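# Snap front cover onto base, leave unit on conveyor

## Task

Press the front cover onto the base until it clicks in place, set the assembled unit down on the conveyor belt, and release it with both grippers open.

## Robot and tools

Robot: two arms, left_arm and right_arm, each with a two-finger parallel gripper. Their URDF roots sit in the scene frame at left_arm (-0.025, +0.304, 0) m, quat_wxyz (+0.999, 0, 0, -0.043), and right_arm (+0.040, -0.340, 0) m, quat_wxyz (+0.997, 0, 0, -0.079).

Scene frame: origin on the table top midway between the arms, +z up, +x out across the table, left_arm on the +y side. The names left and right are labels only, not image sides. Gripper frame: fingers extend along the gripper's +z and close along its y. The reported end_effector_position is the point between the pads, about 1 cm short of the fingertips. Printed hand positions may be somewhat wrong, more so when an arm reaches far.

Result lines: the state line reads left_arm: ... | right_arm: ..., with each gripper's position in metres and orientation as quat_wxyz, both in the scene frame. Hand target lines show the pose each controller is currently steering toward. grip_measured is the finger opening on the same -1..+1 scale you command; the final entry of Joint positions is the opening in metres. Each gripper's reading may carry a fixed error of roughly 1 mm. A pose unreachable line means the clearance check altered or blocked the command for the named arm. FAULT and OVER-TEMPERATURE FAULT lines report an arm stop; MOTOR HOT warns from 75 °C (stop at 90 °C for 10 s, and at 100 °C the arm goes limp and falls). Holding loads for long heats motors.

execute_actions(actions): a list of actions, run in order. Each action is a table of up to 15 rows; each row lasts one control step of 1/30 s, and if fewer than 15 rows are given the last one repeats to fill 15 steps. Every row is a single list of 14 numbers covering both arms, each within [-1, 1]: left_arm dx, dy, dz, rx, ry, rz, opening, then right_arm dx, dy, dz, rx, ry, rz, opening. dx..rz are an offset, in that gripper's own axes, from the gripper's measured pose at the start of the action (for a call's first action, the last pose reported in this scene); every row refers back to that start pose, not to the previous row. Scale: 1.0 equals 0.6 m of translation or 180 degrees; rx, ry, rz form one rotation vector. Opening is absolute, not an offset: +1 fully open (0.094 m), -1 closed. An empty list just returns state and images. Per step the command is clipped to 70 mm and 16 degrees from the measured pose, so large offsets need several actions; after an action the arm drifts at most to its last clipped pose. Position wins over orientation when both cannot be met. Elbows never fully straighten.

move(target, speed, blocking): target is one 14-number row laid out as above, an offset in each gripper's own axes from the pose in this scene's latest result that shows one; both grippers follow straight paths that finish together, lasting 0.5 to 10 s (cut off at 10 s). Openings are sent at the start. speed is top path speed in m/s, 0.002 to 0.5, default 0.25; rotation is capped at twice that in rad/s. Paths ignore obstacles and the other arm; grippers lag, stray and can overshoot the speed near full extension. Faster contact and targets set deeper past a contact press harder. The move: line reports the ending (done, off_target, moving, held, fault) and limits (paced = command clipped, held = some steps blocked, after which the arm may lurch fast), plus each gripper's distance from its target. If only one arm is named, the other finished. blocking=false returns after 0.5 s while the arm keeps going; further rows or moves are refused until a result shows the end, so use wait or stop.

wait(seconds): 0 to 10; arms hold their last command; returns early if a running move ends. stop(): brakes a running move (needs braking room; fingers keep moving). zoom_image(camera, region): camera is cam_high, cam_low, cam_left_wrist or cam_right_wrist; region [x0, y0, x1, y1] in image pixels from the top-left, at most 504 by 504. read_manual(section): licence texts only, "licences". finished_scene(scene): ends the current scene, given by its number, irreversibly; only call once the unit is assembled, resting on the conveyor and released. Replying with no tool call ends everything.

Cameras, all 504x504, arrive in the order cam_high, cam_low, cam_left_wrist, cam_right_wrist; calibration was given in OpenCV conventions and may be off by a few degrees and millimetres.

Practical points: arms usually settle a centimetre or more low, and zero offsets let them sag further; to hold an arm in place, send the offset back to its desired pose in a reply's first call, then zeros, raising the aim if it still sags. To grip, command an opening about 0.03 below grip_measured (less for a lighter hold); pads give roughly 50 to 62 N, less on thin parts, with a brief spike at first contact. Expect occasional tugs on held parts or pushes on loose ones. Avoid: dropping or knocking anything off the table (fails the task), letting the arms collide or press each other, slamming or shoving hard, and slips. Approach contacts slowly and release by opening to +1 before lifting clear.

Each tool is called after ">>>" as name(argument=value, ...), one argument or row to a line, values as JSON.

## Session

>>> execute_actions(
  actions=[],
)

Scene clock: 0.00 s.
left_arm: end_effector_position=(+0.4641, +0.4697, +0.2389) grip_measured=+1.000 end_effector_quat_wxyz=(+0.300, +0.520, +0.501, +0.623) | right_arm: end_effector_position=(+0.1851, -0.3902, +0.1473) grip_measured=+1.000 end_effector_quat_wxyz=(-0.040, +0.348, +0.936, -0.026)
Joint positions: left_arm=[0.414 1.696 0.91  0.743 0.011 1.927 0.094] | right_arm=[-0.127  1.198  1.078 -1.534  0.046  0.429  0.094]
Joint velocities: left_arm=[-0.002 -0.017  0.022  0.022  0.007  0.007  0.   ] | right_arm=[ 0.007 -0.017 -0.017 -0.007  0.007 -0.095  0.   ]
Motor temperatures (°C, as the motors report them): left_arm=[23 25 26 25 25 22] | right_arm=[25 25 24 28 24 24]
Hand target (left_arm): +0.464, +0.470, +0.244; +0.304, +0.516, +0.501, +0.624
Hand target (right_arm): +0.187, -0.391, +0.150; -0.032, +0.349, +0.936, -0.027
camera_calibration (this result's frames):
cam_left_wrist: T_world_to_cam=[[-0.130678, 0.393916, -0.909809, 0.0980689], [-0.666175, 0.644752, 0.37484, -0.0476119], [0.734257, 0.655076, 0.178162, -0.575441], [0, 0, 0, 1]] pos_world=[0.403619, 0.369024, 0.209592]
cam_right_wrist: T_world_to_cam=[[-0.554655, -0.831927, 0.0159662, -0.216262], [-0.682925, 0.466108, 0.562456, 0.258205], [-0.475365, 0.301066, -0.826673, 0.42625], [0, 0, 0, 1]] pos_world=[0.259008, -0.428595, 0.210593]

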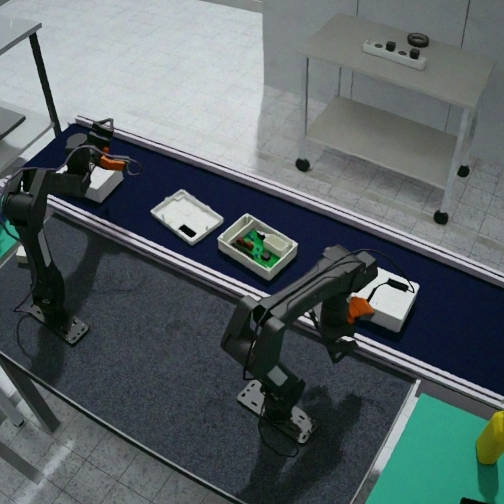

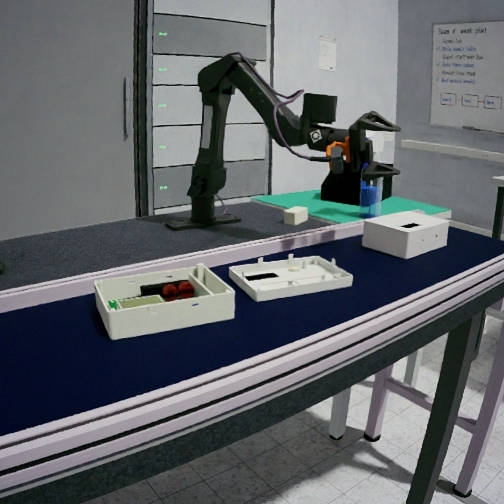

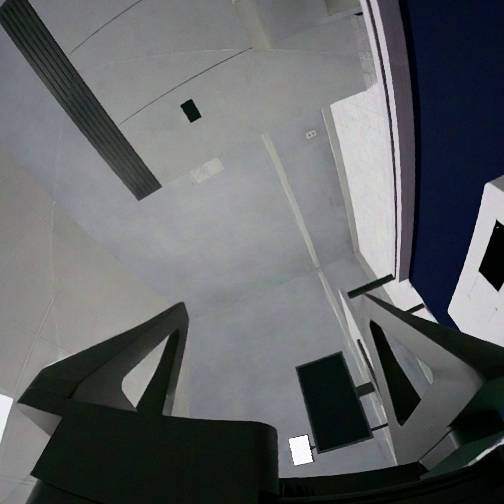

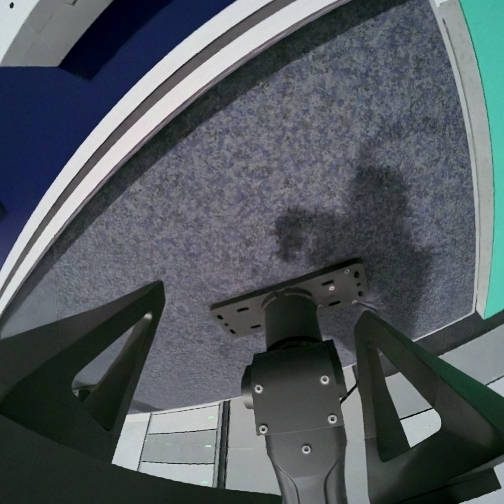

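>>> zoom_image(
  camera="cam_high",
  region=[130,160,330,300],
)

>>> zoom_image(
  camera="cam_low",
  region=[70,220,370,360],
)

Region (130, 160, 330, 300) of cam_high's 504x504 image, scaled by 2.520, with more detail than that image has; it fills the top 353 rows of this view, and the rest is white.

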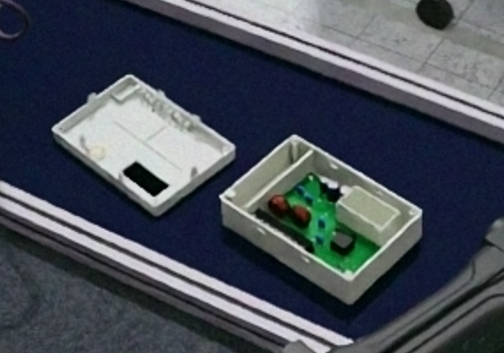

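Region (70, 220, 370, 360) of cam_low's 504x504 image, scaled by 1.680, with more detail than that image has; it fills the top 235 rows of this view, and the rest is white.

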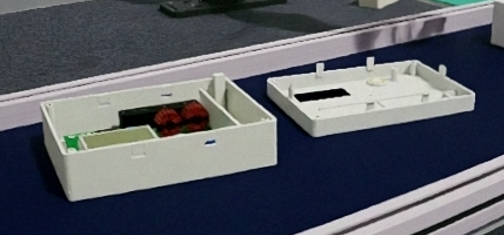

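>>> move(
  target=[-0.361,-0.0835,-0.118,0.3226,0.0266,-0.497,-0.64, 0,0,-0.05,0,0,-0.58,-0.2],
  speed=0.4,
)

Scene clock: 5.87 s.
left_arm: end_effector_position=(+0.4497, +0.2761, +0.1146) grip_measured=-0.637 end_effector_quat_wxyz=(+0.352, +0.074, +0.933, -0.023) | right_arm: end_effector_position=(+0.1865, -0.3907, +0.1659) grip_measured=-0.198 end_effector_quat_wxyz=(-0.022, -0.520, +0.854, -0.011)
Joint positions: left_arm=[ 0.052  1.769  1.223 -0.306  0.073  0.099  0.017] | right_arm=[-0.127  1.15   1.127 -1.562  0.046 -1.379  0.038]
Joint velocities: left_arm=[-0.002 -0.007 -0.017 -0.037 -0.022 -0.051 -0.001] | right_arm=[-0.012  0.012  0.007  0.007  0.022 -0.066  0.   ]
Motor temperatures (°C, as the motors report them): left_arm=[23 26 26 26 25 22] | right_arm=[25 25 25 28 24 24]
Hand target (left_arm): +0.452, +0.269, +0.118; +0.353, +0.077, +0.932, -0.033
Hand target (right_arm): +0.188, -0.390, +0.176; -0.008, -0.527, +0.850, -0.024
Off the commanded pose (left_arm): 0.008 m, 1 deg.
Off the commanded pose (right_arm): 0.011 m, 4 deg.
joint sent to its limit (right arm) — the command would take joint 4 (wrist pitch) past its lower limit, so that joint was sent only as far as its limit.
move: off_target (right_arm)
camera_calibration (this result's frames):
cam_left_wrist: T_world_to_cam=[[-0.183002, -0.979327, -0.0861933, 0.36761], [-0.946713, 0.199184, -0.253101, 0.435302], [0.265037, 0.0352822, -0.963592, 0.0970925], [0, 0, 0, 1]] pos_world=[0.453646, 0.26988, 0.235419]
cam_right_wrist: T_world_to_cam=[[0.936319, -0.345393, -0.063329, -0.290968], [-0.257256, -0.79746, 0.54578, -0.321354], [-0.239011, -0.494733, -0.835532, 0.0888789], [0, 0, 0, 1]] pos_world=[0.211011, -0.312794, 0.231223]

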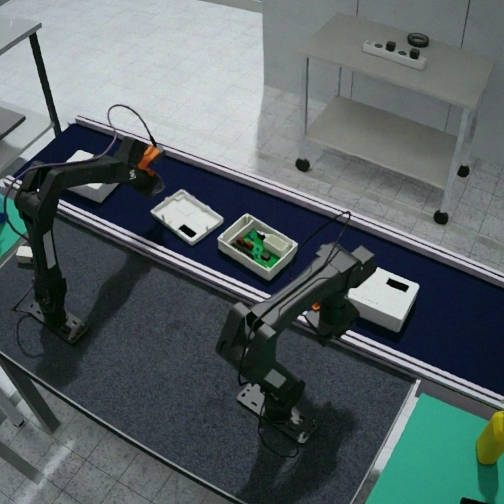

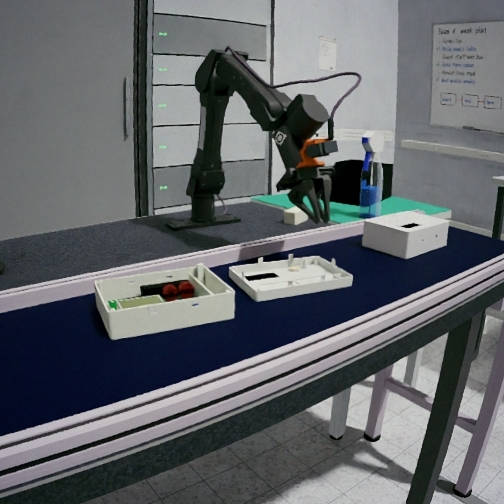

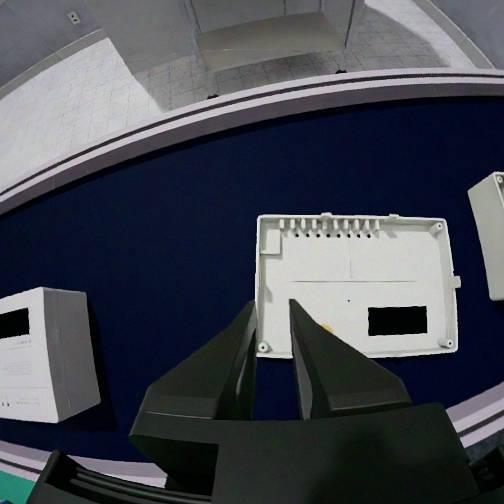

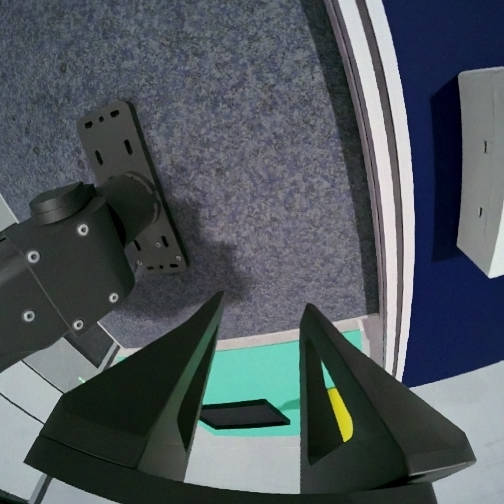

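>>> move(
  target=[0.069,0.0205,0.073,0,0,0,-0.64, -0.243,-0.145,-0.03,0.5,0,0,-0.2],
  speed=0.4,
)

Scene clock: 10.03 s.
left_arm: end_effector_position=(+0.4492, +0.2876, +0.0589) grip_measured=-0.637 end_effector_quat_wxyz=(+0.352, +0.074, +0.933, -0.019) | right_arm: end_effector_position=(+0.3321, -0.2969, +0.1820) grip_measured=-0.198 end_effector_quat_wxyz=(+0.350, -0.373, +0.607, -0.608)
Joint positions: left_arm=[ 0.08   1.853  1.088 -0.088  0.084  0.121  0.017] | right_arm=[ 0.911  1.274  0.222  1.004  1.25  -1.555  0.038]
Joint velocities: left_arm=[ 0.012  0.002 -0.007 -0.007 -0.037 -0.095 -0.   ] | right_arm=[ 0.002  0.007 -0.012  0.081 -0.051 -0.066  0.001]
Motor temperatures (°C, as the motors report them): left_arm=[23 26 26 26 25 22] | right_arm=[25 25 25 29 24 24]
Hand target (left_arm): +0.449, +0.290, +0.054; +0.352, +0.074, +0.933, -0.023
Hand target (right_arm): +0.332, -0.301, +0.177; +0.346, -0.375, +0.606, -0.610
Off the commanded pose (left_arm): 0.005 m, 0 deg.
Off the commanded pose (right_arm): 0.007 m, 2 deg.
move: done
camera_calibration (this result's frames):
cam_left_wrist: T_world_to_cam=[[-0.178932, -0.979487, -0.0926718, 0.372541], [-0.94723, 0.196967, -0.252902, 0.419307], [0.265968, 0.0425291, -0.963043, 0.0406302], [0, 0, 0, 1]] pos_world=[0.453033, 0.280582, 0.179696]
cam_right_wrist: T_world_to_cam=[[0.13357, 0.103485, 0.985622, -0.184947], [-0.847235, -0.504041, 0.167738, 0.13398], [0.514152, -0.857457, 0.0203516, -0.330055], [0, 0, 0, 1]] pos_world=[0.307914, -0.196338, 0.166531]

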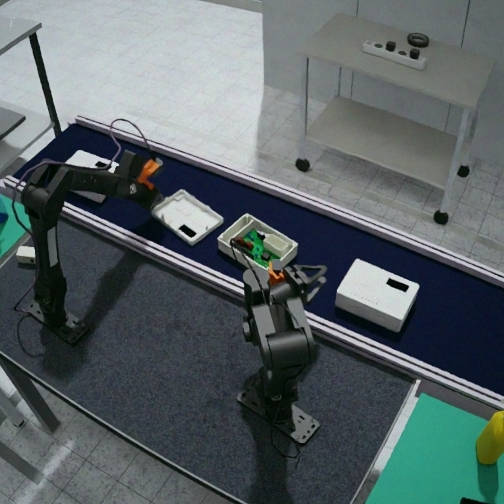

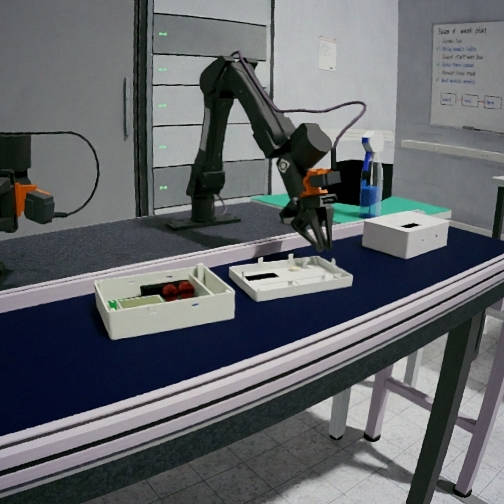

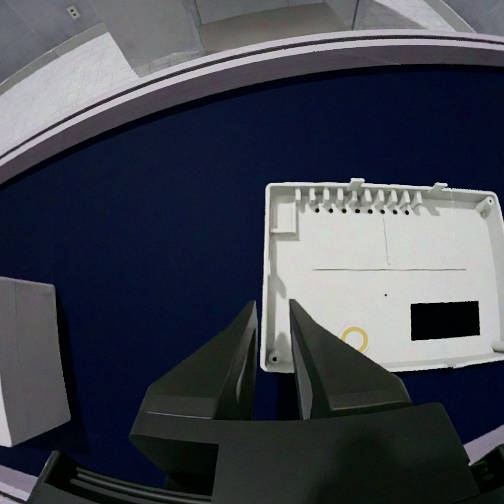

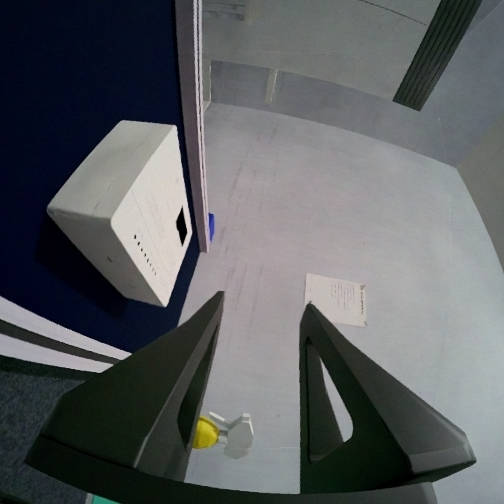

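>>> move(
  target=[0.037,0.013,0.038,0,0,0,-0.64, -0.195,-0.01,-0.015,0,-0.51,0,-0.2],
  speed=0.4,
)

Scene clock: 13.20 s.
left_arm: end_effector_position=(+0.4499, +0.2937, +0.0328) grip_measured=-0.637 end_effector_quat_wxyz=(+0.354, +0.073, +0.932, -0.015) | right_arm: end_effector_position=(+0.3772, -0.1875, +0.1804) grip_measured=-0.198 end_effector_quat_wxyz=(+0.676, -0.698, +0.170, -0.162)
Joint positions: left_arm=[0.094 1.91  1.04  0.02  0.086 0.133 0.017] | right_arm=[ 0.132  1.574  0.476  1.021 -1.122 -1.636  0.038]
Joint velocities: left_arm=[-0.022  0.002 -0.007 -0.007  0.037 -0.051  0.   ] | right_arm=[ 0.002 -0.002  0.007 -0.037 -0.037 -0.022  0.   ]
Motor temperatures (°C, as the motors report them): left_arm=[23 27 26 27 25 22] | right_arm=[25 25 25 29 24 24]
Hand target (left_arm): +0.448, +0.296, +0.027; +0.353, +0.074, +0.933, -0.019
Hand target (right_arm): +0.382, -0.190, +0.185; +0.679, -0.697, +0.165, -0.163
Off the commanded pose (left_arm): 0.006 m, 0 deg.
Off the commanded pose (right_arm): 0.006 m, 1 deg.
move: done
camera_calibration (this result's frames):
cam_left_wrist: T_world_to_cam=[[-0.175007, -0.979517, -0.0995922, 0.374773], [-0.94691, 0.195158, -0.255491, 0.41263], [0.269694, 0.0495921, -0.961668, 0.0111652], [0, 0, 0, 1]] pos_world=[0.4533, 0.286015, 0.153485]
cam_right_wrist: T_world_to_cam=[[-0.0682114, 0.131683, 0.988942, -0.119945], [0.529773, -0.835171, 0.147749, -0.350286], [0.845392, 0.533993, -0.0127942, -0.117437], [0, 0, 0, 1]] pos_world=[0.276671, -0.214043, 0.16887]

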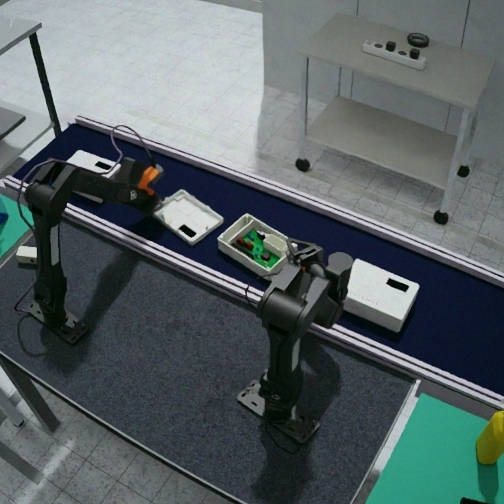

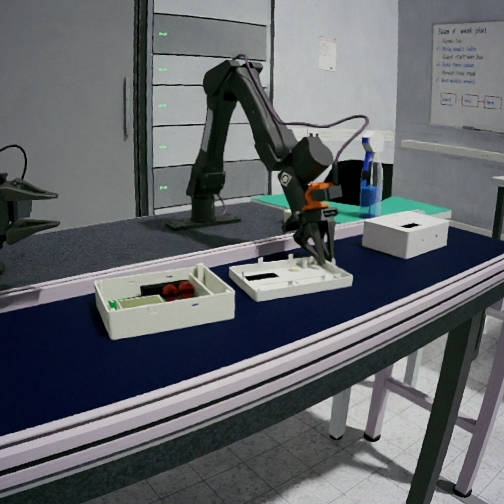

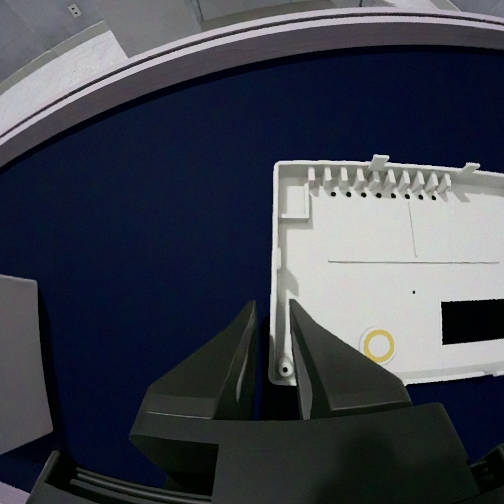

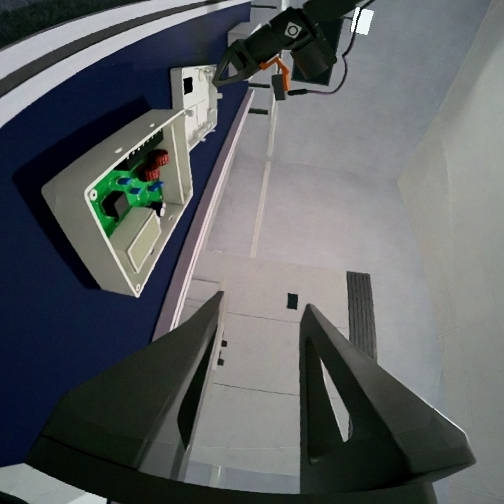

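>>> move(
  target=[0.022,0,0.025,0,0,0,-0.64, 0,-0.008,0,0,0,0,-0.2],
  speed=0.04,
)

Scene clock: 14.10 s.
left_arm: end_effector_position=(+0.4567, +0.2937, +0.0261) grip_measured=-0.637 end_effector_quat_wxyz=(+0.367, +0.073, +0.927, -0.014) | right_arm: end_effector_position=(+0.3770, -0.1874, +0.1804) grip_measured=-0.198 end_effector_quat_wxyz=(+0.676, -0.698, +0.170, -0.161)
Joint positions: left_arm=[0.094 1.942 1.03  0.09  0.087 0.133 0.017] | right_arm=[ 0.132  1.574  0.476  1.022 -1.124 -1.636  0.038]
Joint velocities: left_arm=[-0.007  0.027 -0.017 -0.022 -0.007 -0.022  0.001] | right_arm=[ 0.012 -0.002  0.002 -0.007  0.066  0.037 -0.001]
Motor temperatures (°C, as the motors report them): left_arm=[23 27 26 27 25 22] | right_arm=[25 25 25 29 24 24]
Hand target (left_arm): +0.450, +0.294, +0.013; +0.354, +0.073, +0.932, -0.015
Hand target (right_arm): +0.377, -0.187, +0.185; +0.677, -0.698, +0.170, -0.162
Off the commanded pose (left_arm): 0.015 m, 2 deg.
Off the commanded pose (right_arm): 0.005 m, 0 deg.
move: off_target (left_arm)
camera_calibration (this result's frames):
cam_left_wrist: T_world_to_cam=[[-0.172337, -0.979475, -0.10454, 0.374194], [-0.939163, 0.195393, -0.28248, 0.414465], [0.297108, 0.0494981, -0.95356, -0.00972274], [0, 0, 0, 1]] pos_world=[0.456626, 0.286011, 0.146925]
cam_right_wrist: T_world_to_cam=[[-0.0687918, 0.131473, 0.98893, -0.119805], [0.530987, -0.83438, 0.147863, -0.350404], [0.844583, 0.53528, -0.0124121, -0.116849], [0, 0, 0, 1]] pos_world=[0.276507, -0.214071, 0.168841]

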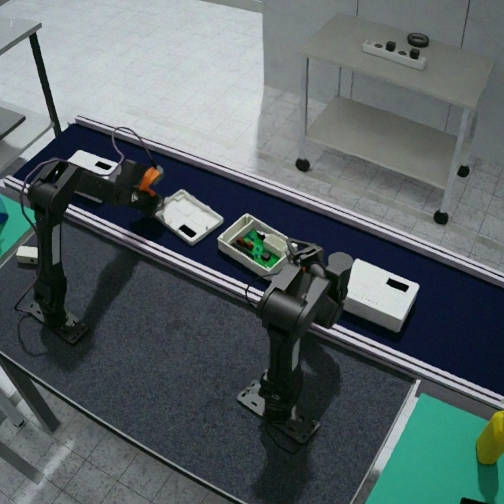

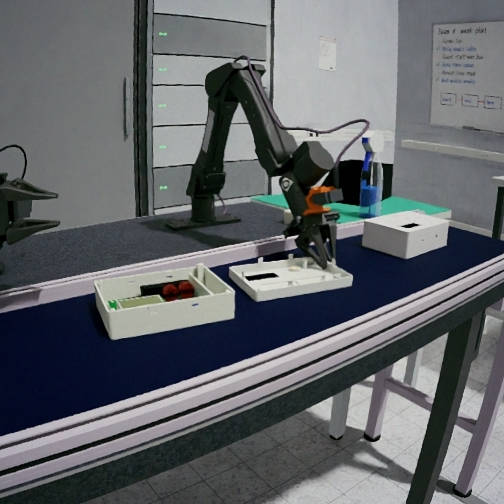

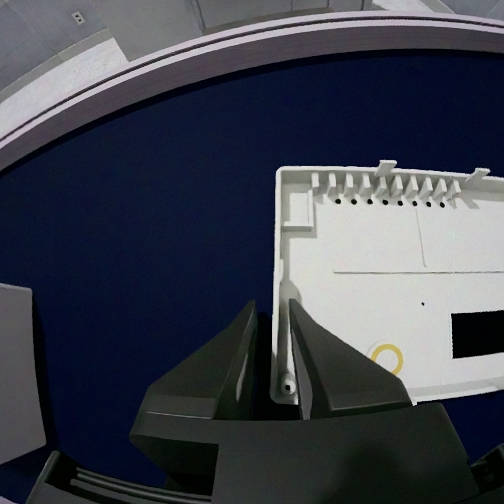

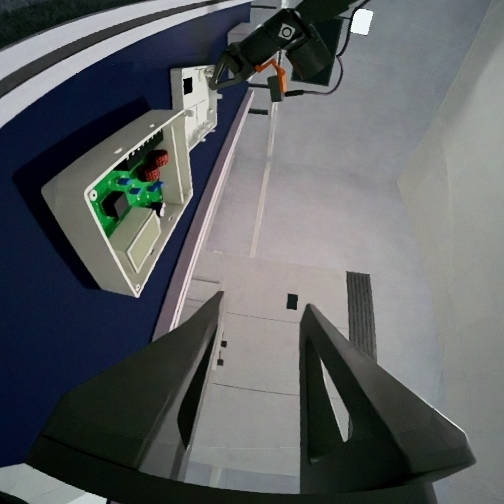

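Contact. Close, then lift.

>>> execute_actions(
  actions=[
    [[0,0,0,0,0,0,-1, 0,-0.008,0,0,0,0,-0.2]],
  ],
)

>>> move(
  target=[-0.17,0,-0.19,0,0,0,-1, 0,0,0,0,0,0,-0.2],
  speed=0.12,
)

Scene clock: 14.73 s.
left_arm: end_effector_position=(+0.4579, +0.2928, +0.0273) grip_measured=-0.967 end_effector_quat_wxyz=(+0.371, +0.070, +0.926, -0.018) | right_arm: end_effector_position=(+0.3770, -0.1874, +0.1804) grip_measured=-0.198 end_effector_quat_wxyz=(+0.676, -0.698, +0.170, -0.161)
Joint positions: left_arm=[0.094 1.943 1.03  0.097 0.092 0.124 0.002] | right_arm=[ 0.132  1.574  0.476  1.022 -1.124 -1.636  0.038]
Joint velocities: left_arm=[ 0.012 -0.002 -0.017 -0.051  0.007  0.051 -0.   ] | right_arm=[-0.027 -0.012  0.007 -0.022 -0.022 -0.037  0.001]
Motor temperatures (°C, as the motors report them): left_arm=[23 27 26 27 25 22] | right_arm=[25 25 25 29 24 24]
Hand target (left_arm): +0.457, +0.294, +0.026; +0.367, +0.073, +0.927, -0.014
Hand target (right_arm): +0.377, -0.187, +0.185; +0.677, -0.698, +0.170, -0.161
Off the commanded pose (left_arm): 0.002 m, 1 deg.
Off the commanded pose (right_arm): 0.005 m, 0 deg.
camera_calibration (this result's frames):
cam_left_wrist: T_world_to_cam=[[-0.169043, -0.980925, -0.095972, 0.372287], [-0.937921, 0.190022, -0.290165, 0.417329], [0.302867, 0.0409636, -0.952152, -0.0091569], [0, 0, 0, 1]] pos_world=[0.457128, 0.286259, 0.148105]
cam_right_wrist: T_world_to_cam=[[-0.0687918, 0.131473, 0.98893, -0.119805], [0.530987, -0.83438, 0.147863, -0.350404], [0.844583, 0.53528, -0.0124121, -0.116849], [0, 0, 0, 1]] pos_world=[0.276507, -0.214071, 0.168841]

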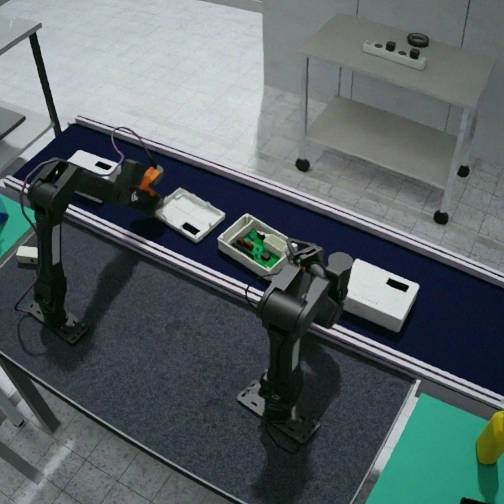

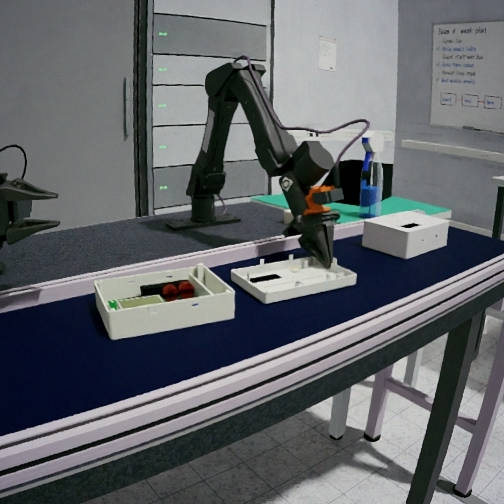

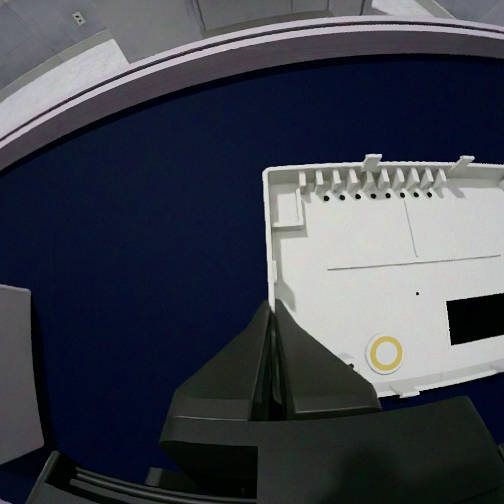

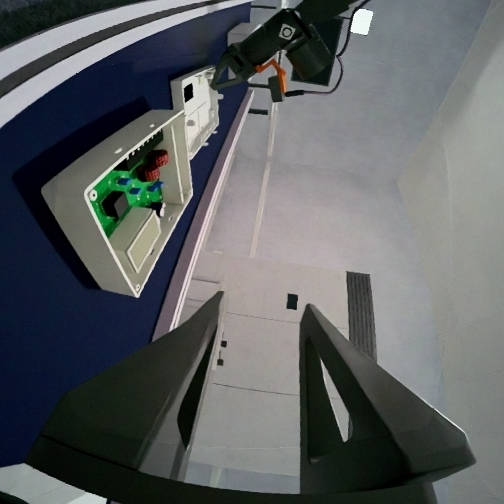

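Scene clock: 16.67 s.
left_arm: end_effector_position=(+0.4518, +0.2938, +0.1621) grip_measured=-0.967 end_effector_quat_wxyz=(+0.353, +0.067, +0.933, -0.017) | right_arm: end_effector_position=(+0.3770, -0.1874, +0.1804) grip_measured=-0.198 end_effector_quat_wxyz=(+0.676, -0.698, +0.170, -0.161)
Joint positions: left_arm=[ 0.094  1.737  1.378 -0.494  0.086  0.12   0.002] | right_arm=[ 0.132  1.574  0.476  1.022 -1.124 -1.636  0.038]
Joint velocities: left_arm=[-0.002  0.007  0.007  0.007 -0.007 -0.022 -0.001] | right_arm=[-0.017  0.007 -0.002  0.007  0.007 -0.007  0.   ]
Motor temperatures (°C, as the motors report them): left_arm=[23 27 26 27 25 22] | right_arm=[25 25 25 30 24 24]
Hand target (left_arm): +0.455, +0.289, +0.180; +0.371, +0.070, +0.926, -0.018
Hand target (right_arm): +0.377, -0.187, +0.180; +0.676, -0.698, +0.170, -0.161
Off the commanded pose (left_arm): 0.018 m, 2 deg.
Off the commanded pose (right_arm): 0.000 m, 0 deg.
move: off_target (left_arm)
camera_calibration (this result's frames):
cam_left_wrist: T_world_to_cam=[[-0.165613, -0.982003, -0.0907927, 0.383127], [-0.949839, 0.183597, -0.253175, 0.451787], [0.265288, 0.0443092, -0.963151, 0.138812], [0, 0, 0, 1]] pos_world=[0.455751, 0.287134, 0.282863]
cam_right_wrist: T_world_to_cam=[[-0.0687918, 0.131473, 0.98893, -0.119805], [0.530987, -0.83438, 0.147863, -0.350404], [0.844583, 0.53528, -0.0124121, -0.116849], [0, 0, 0, 1]] pos_world=[0.276507, -0.214071, 0.168841]

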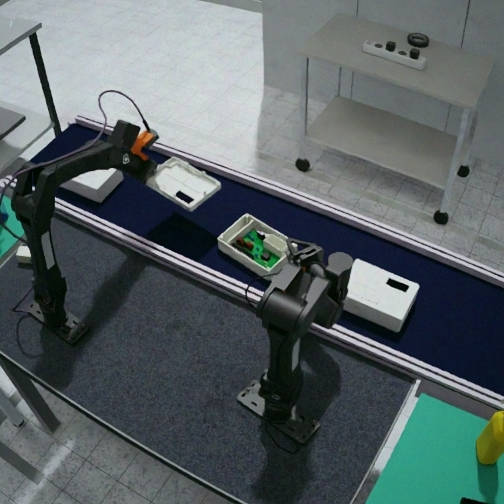

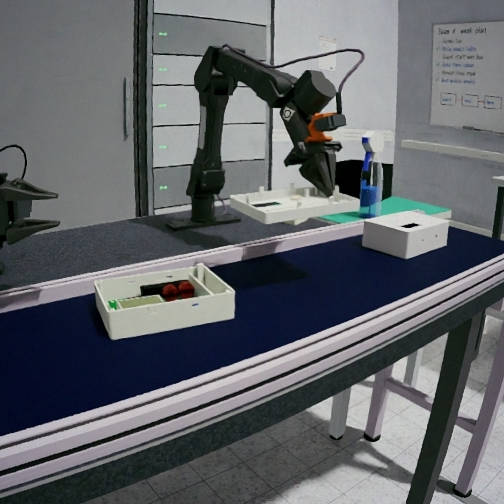

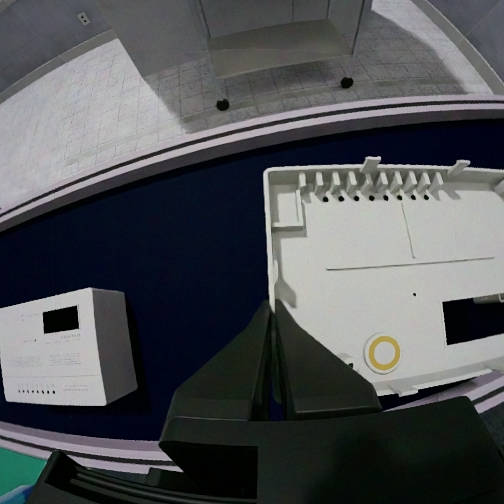

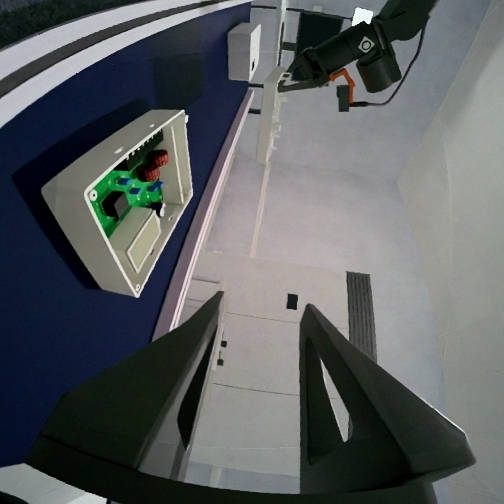

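>>> move(
  target=[-0.046,-0.388,-0.001,0.128,-0.003,0.146,-1, -0.083,0.03,-0.01,0,0,0,-0.2],
  speed=0.15,
)

Scene clock: 19.87 s.
left_arm: end_effector_position=(+0.4390, +0.0663, +0.1634) grip_measured=-0.968 end_effector_quat_wxyz=(+0.321, +0.338, +0.878, -0.111) | right_arm: end_effector_position=(+0.3349, -0.1736, +0.1627) grip_measured=-0.198 end_effector_quat_wxyz=(+0.675, -0.699, +0.168, -0.164)
Joint positions: left_arm=[-0.328  1.941  1.665 -0.621  0.181  0.257  0.002] | right_arm=[ 0.192  1.498  0.289  1.136 -1.062 -1.636  0.038]
Joint velocities: left_arm=[ 0.007 -0.007 -0.027 -0.022  0.095 -0.066 -0.001] | right_arm=[ 0.027  0.002 -0.022  0.022  0.007 -0.037  0.   ]
Motor temperatures (°C, as the motors report them): left_arm=[23 27 27 27 25 22] | right_arm=[25 25 25 30 24 24]
Hand target (left_arm): +0.440, +0.059, +0.174; +0.329, +0.344, +0.871, -0.123
Hand target (right_arm): +0.329, -0.171, +0.164; +0.677, -0.698, +0.170, -0.161
Off the commanded pose (left_arm): 0.015 m, 2 deg.
Off the commanded pose (right_arm): 0.006 m, 0 deg.
move: off_target (left_arm)
camera_calibration (this result's frames):
cam_left_wrist: T_world_to_cam=[[-0.683769, -0.723102, -0.0978935, 0.369111], [-0.692614, 0.685377, -0.22482, 0.330941], [0.229662, -0.0859229, -0.96947, 0.178859], [0, 0, 0, 1]] pos_world=[0.440525, 0.0554535, 0.283934]
cam_right_wrist: T_world_to_cam=[[-0.0731476, 0.136069, 0.987995, -0.104581], [0.529162, -0.834411, 0.154095, -0.314359], [0.845362, 0.534081, -0.0109675, -0.0896469], [0, 0, 0, 1]] pos_world=[0.234481, -0.200195, 0.150783]

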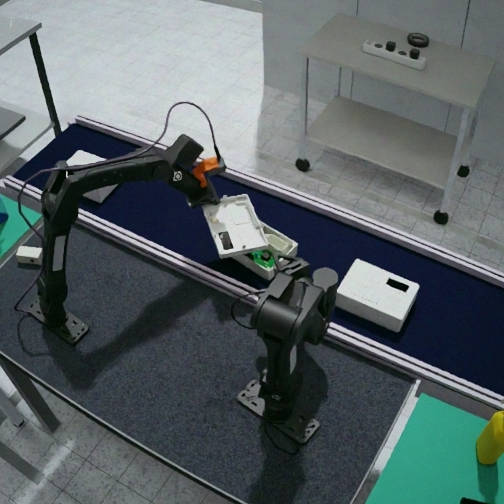

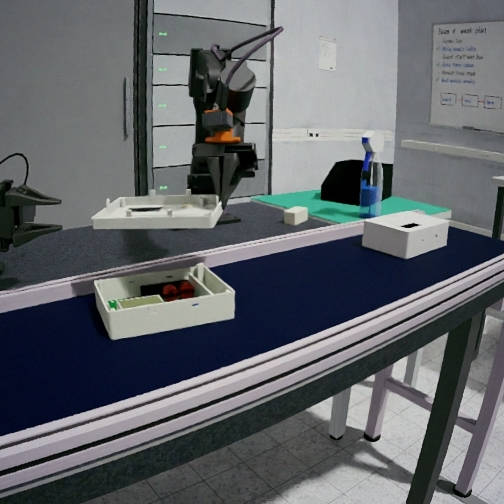

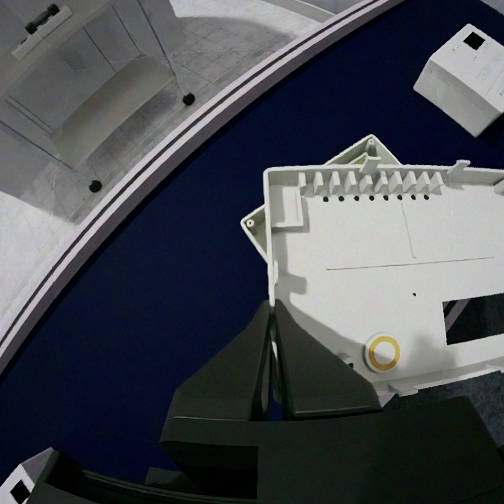

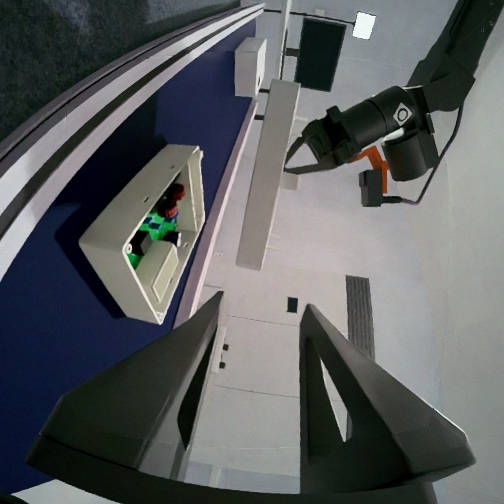

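>>> move(
  target=[-0.012,0,-0.014,0,0,0,-1, -0.02,0.003,0.09,0,0,0,-0.2],
  speed=0.1,
)

Scene clock: 21.50 s.
left_arm: end_effector_position=(+0.4355, +0.0684, +0.1639) grip_measured=-0.968 end_effector_quat_wxyz=(+0.311, +0.338, +0.882, -0.108) | right_arm: end_effector_position=(+0.3420, -0.1240, +0.1548) grip_measured=-0.198 end_effector_quat_wxyz=(+0.672, -0.703, +0.168, -0.163)
Joint positions: left_arm=[-0.328  1.941  1.68  -0.658  0.177  0.259  0.002] | right_arm=[ 0.409  1.595  0.333  1.195 -0.846 -1.625  0.038]
Joint velocities: left_arm=[ 0.002 -0.002 -0.002 -0.037  0.007 -0.051  0.   ] | right_arm=[ 0.007 -0.007 -0.002 -0.051  0.007 -0.066  0.001]
Motor temperatures (°C, as the motors report them): left_arm=[23 27 27 27 25 22] | right_arm=[25 25 25 30 24 24]
Hand target (left_arm): +0.439, +0.066, +0.174; +0.321, +0.338, +0.878, -0.110
Hand target (right_arm): +0.348, -0.120, +0.160; +0.676, -0.698, +0.169, -0.163
Off the commanded pose (left_arm): 0.011 m, 1 deg.
Off the commanded pose (right_arm): 0.009 m, 1 deg.
move: off_target (left_arm)
camera_calibration (this result's frames):
cam_left_wrist: T_world_to_cam=[[-0.684646, -0.72281, -0.0938341, 0.368062], [-0.69739, 0.687049, -0.203986, 0.325715], [0.211912, -0.0742192, -0.974466, 0.188053], [0, 0, 0, 1]] pos_world=[0.439292, 0.0562135, 0.28423]
cam_right_wrist: T_world_to_cam=[[-0.0712246, 0.145083, 0.986853, -0.102299], [0.530528, -0.832305, 0.160652, -0.276756], [0.84467, 0.534995, -0.0176898, -0.120759], [0, 0, 0, 1]] pos_world=[0.241542, -0.150898, 0.143279]

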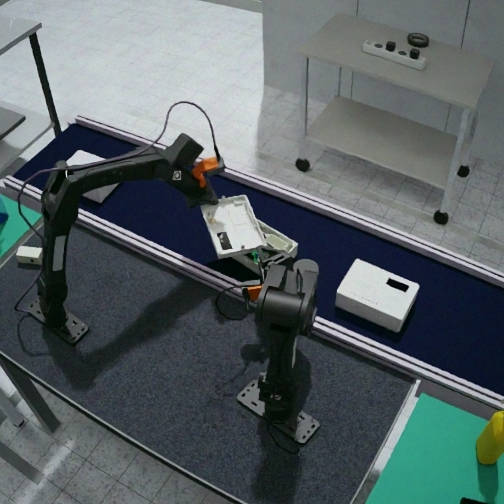

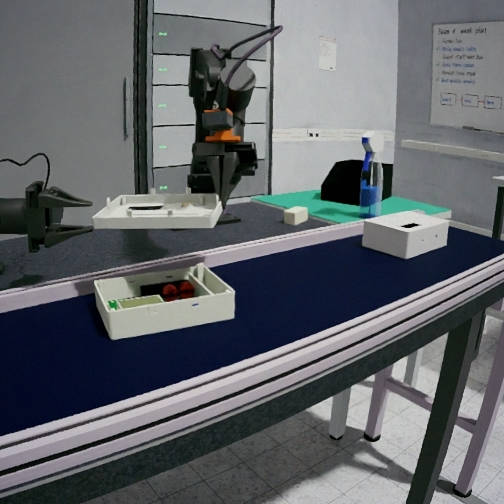

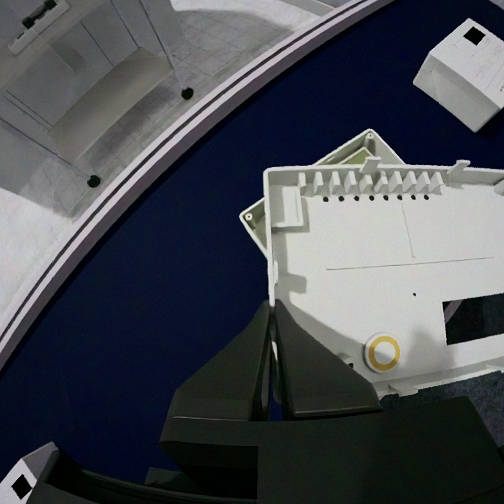

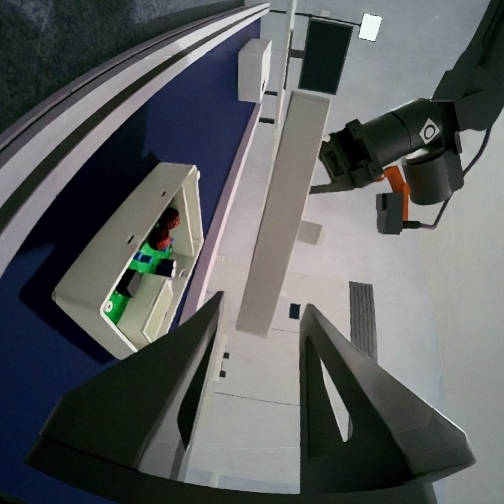

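>>> move(
  target=[-0.012,0,-0.014,0,-0.045,0,-1, 0.005,-0.016,0.045,0,0,0,-0.2],
  speed=0.06,
)

Scene clock: 23.33 s.
left_arm: end_effector_position=(+0.4374, +0.0769, +0.1571) grip_measured=-0.968 end_effector_quat_wxyz=(+0.351, +0.329, +0.870, -0.107) | right_arm: end_effector_position=(+0.3516, -0.1067, +0.1630) grip_measured=-0.198 end_effector_quat_wxyz=(+0.673, -0.701, +0.164, -0.169)
Joint positions: left_arm=[-0.312  1.877  1.515 -0.474  0.177  0.259  0.002] | right_arm=[ 0.47   1.61   0.394  1.163 -0.783 -1.625  0.038]
Joint velocities: left_arm=[-0.007 -0.002  0.002 -0.051  0.022  0.037 -0.001] | right_arm=[ 0.027 -0.002 -0.012  0.007 -0.007 -0.007  0.   ]
Motor temperatures (°C, as the motors report them): left_arm=[23 28 27 27 25 22] | right_arm=[25 25 25 30 24 24]
Hand target (left_arm): +0.435, +0.068, +0.175; +0.372, +0.331, +0.857, -0.131
Hand target (right_arm): +0.357, -0.101, +0.163; +0.672, -0.702, +0.168, -0.163
Off the commanded pose (left_arm): 0.020 m, 4 deg.
Off the commanded pose (right_arm): 0.008 m, 1 deg.
move: off_target (left_arm)
camera_calibration (this result's frames):
cam_left_wrist: T_world_to_cam=[[-0.664234, -0.737543, -0.121752, 0.371448], [-0.690163, 0.667645, -0.279152, 0.33003], [0.287173, -0.101393, -0.952497, 0.14738], [0, 0, 0, 1]] pos_world=[0.432179, 0.0685598, 0.277732]
cam_right_wrist: T_world_to_cam=[[-0.0845896, 0.145187, 0.985782, -0.107333], [0.526436, -0.833466, 0.167927, -0.268628], [0.845996, 0.533156, -0.00592924, -0.140546], [0, 0, 0, 1]] pos_world=[0.251238, -0.133376, 0.150084]

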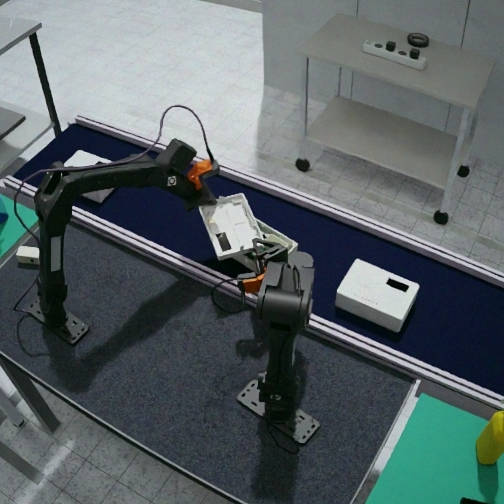

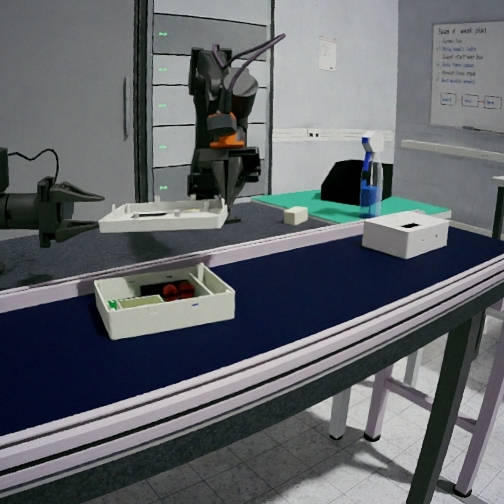

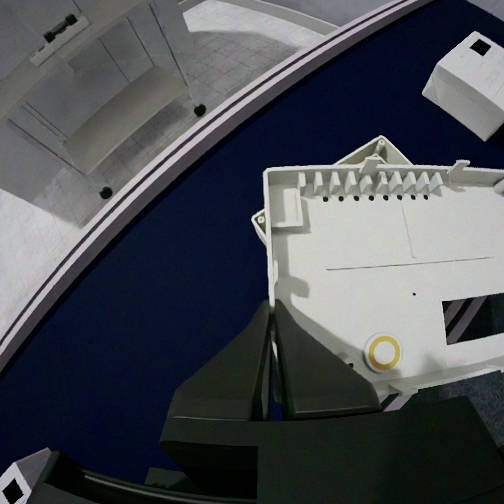

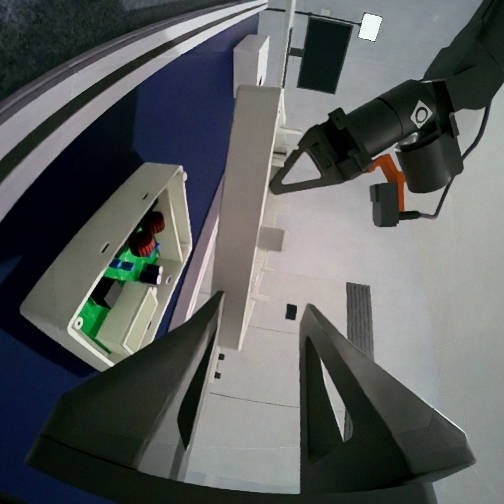

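>>> move(
  target=[-0.026,-0.012,-0.017,0,-0.015,0,-1, 0,0.03,-0.005,0,0,0,-0.2],
  speed=0.06,
)

Scene clock: 24.47 s.
left_arm: end_effector_position=(+0.4367, +0.0746, +0.1570) grip_measured=-0.968 end_effector_quat_wxyz=(+0.351, +0.329, +0.870, -0.104) | right_arm: end_effector_position=(+0.3527, -0.1063, +0.1537) grip_measured=-0.198 end_effector_quat_wxyz=(+0.677, -0.697, +0.157, -0.176)
Joint positions: left_arm=[-0.32   1.877  1.515 -0.473  0.166  0.252  0.002] | right_arm=[ 0.47   1.688  0.381  1.276 -0.782 -1.627  0.038]
Joint velocities: left_arm=[ 0.002 -0.002  0.017  0.037  0.007 -0.022 -0.   ] | right_arm=[ 0.007 -0.022  0.012 -0.007 -0.081 -0.081  0.001]
Motor temperatures (°C, as the motors report them): left_arm=[23 28 27 27 25 22] | right_arm=[25 25 25 30 24 24]
Hand target (left_arm): +0.435, +0.068, +0.175; +0.371, +0.327, +0.861, -0.115
Hand target (right_arm): +0.350, -0.110, +0.145; +0.673, -0.702, +0.164, -0.169
Off the commanded pose (left_arm): 0.019 m, 3 deg.
Off the commanded pose (right_arm): 0.010 m, 1 deg.
move: off_target (left_arm)
camera_calibration (this result's frames):
cam_left_wrist: T_world_to_cam=[[-0.661446, -0.739384, -0.125704, 0.368811], [-0.692008, 0.666295, -0.277806, 0.331697], [0.289161, -0.096765, -0.952377, 0.146077], [0, 0, 0, 1]] pos_world=[0.431246, 0.06582, 0.277629]
cam_right_wrist: T_world_to_cam=[[-0.106636, 0.139259, 0.984498, -0.0908137], [0.522315, -0.834678, 0.174641, -0.267032], [0.846059, 0.532841, 0.0162701, -0.145245], [0, 0, 0, 1]] pos_world=[0.252677, -0.132846, 0.138404]

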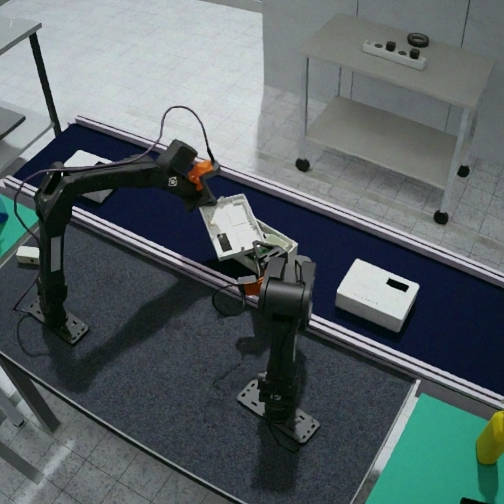

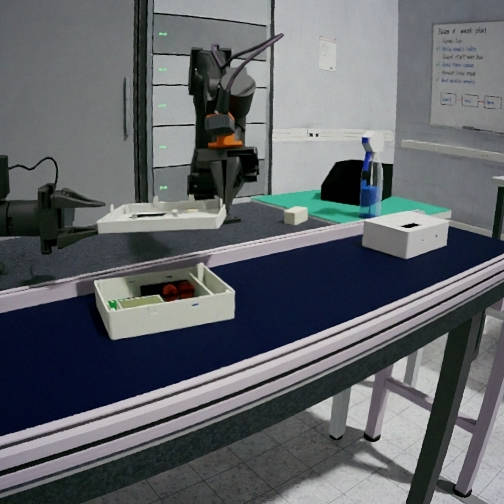

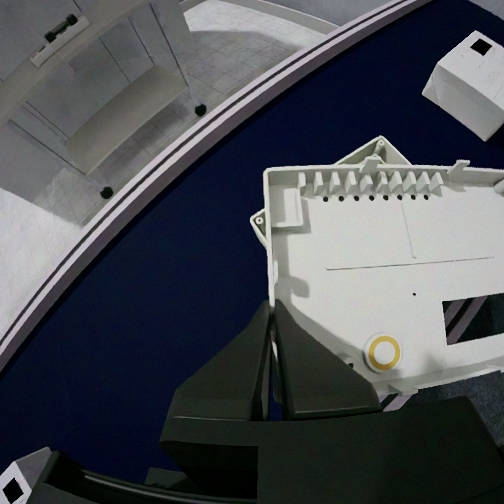

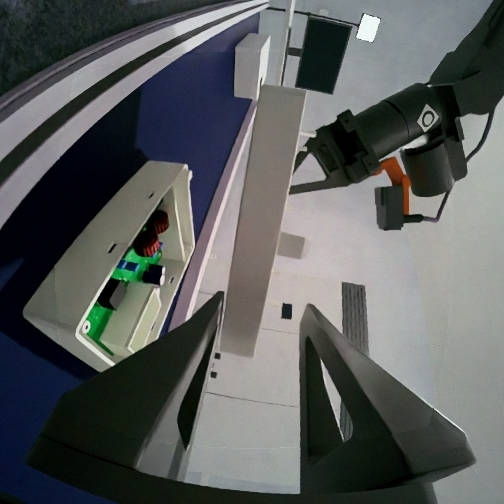

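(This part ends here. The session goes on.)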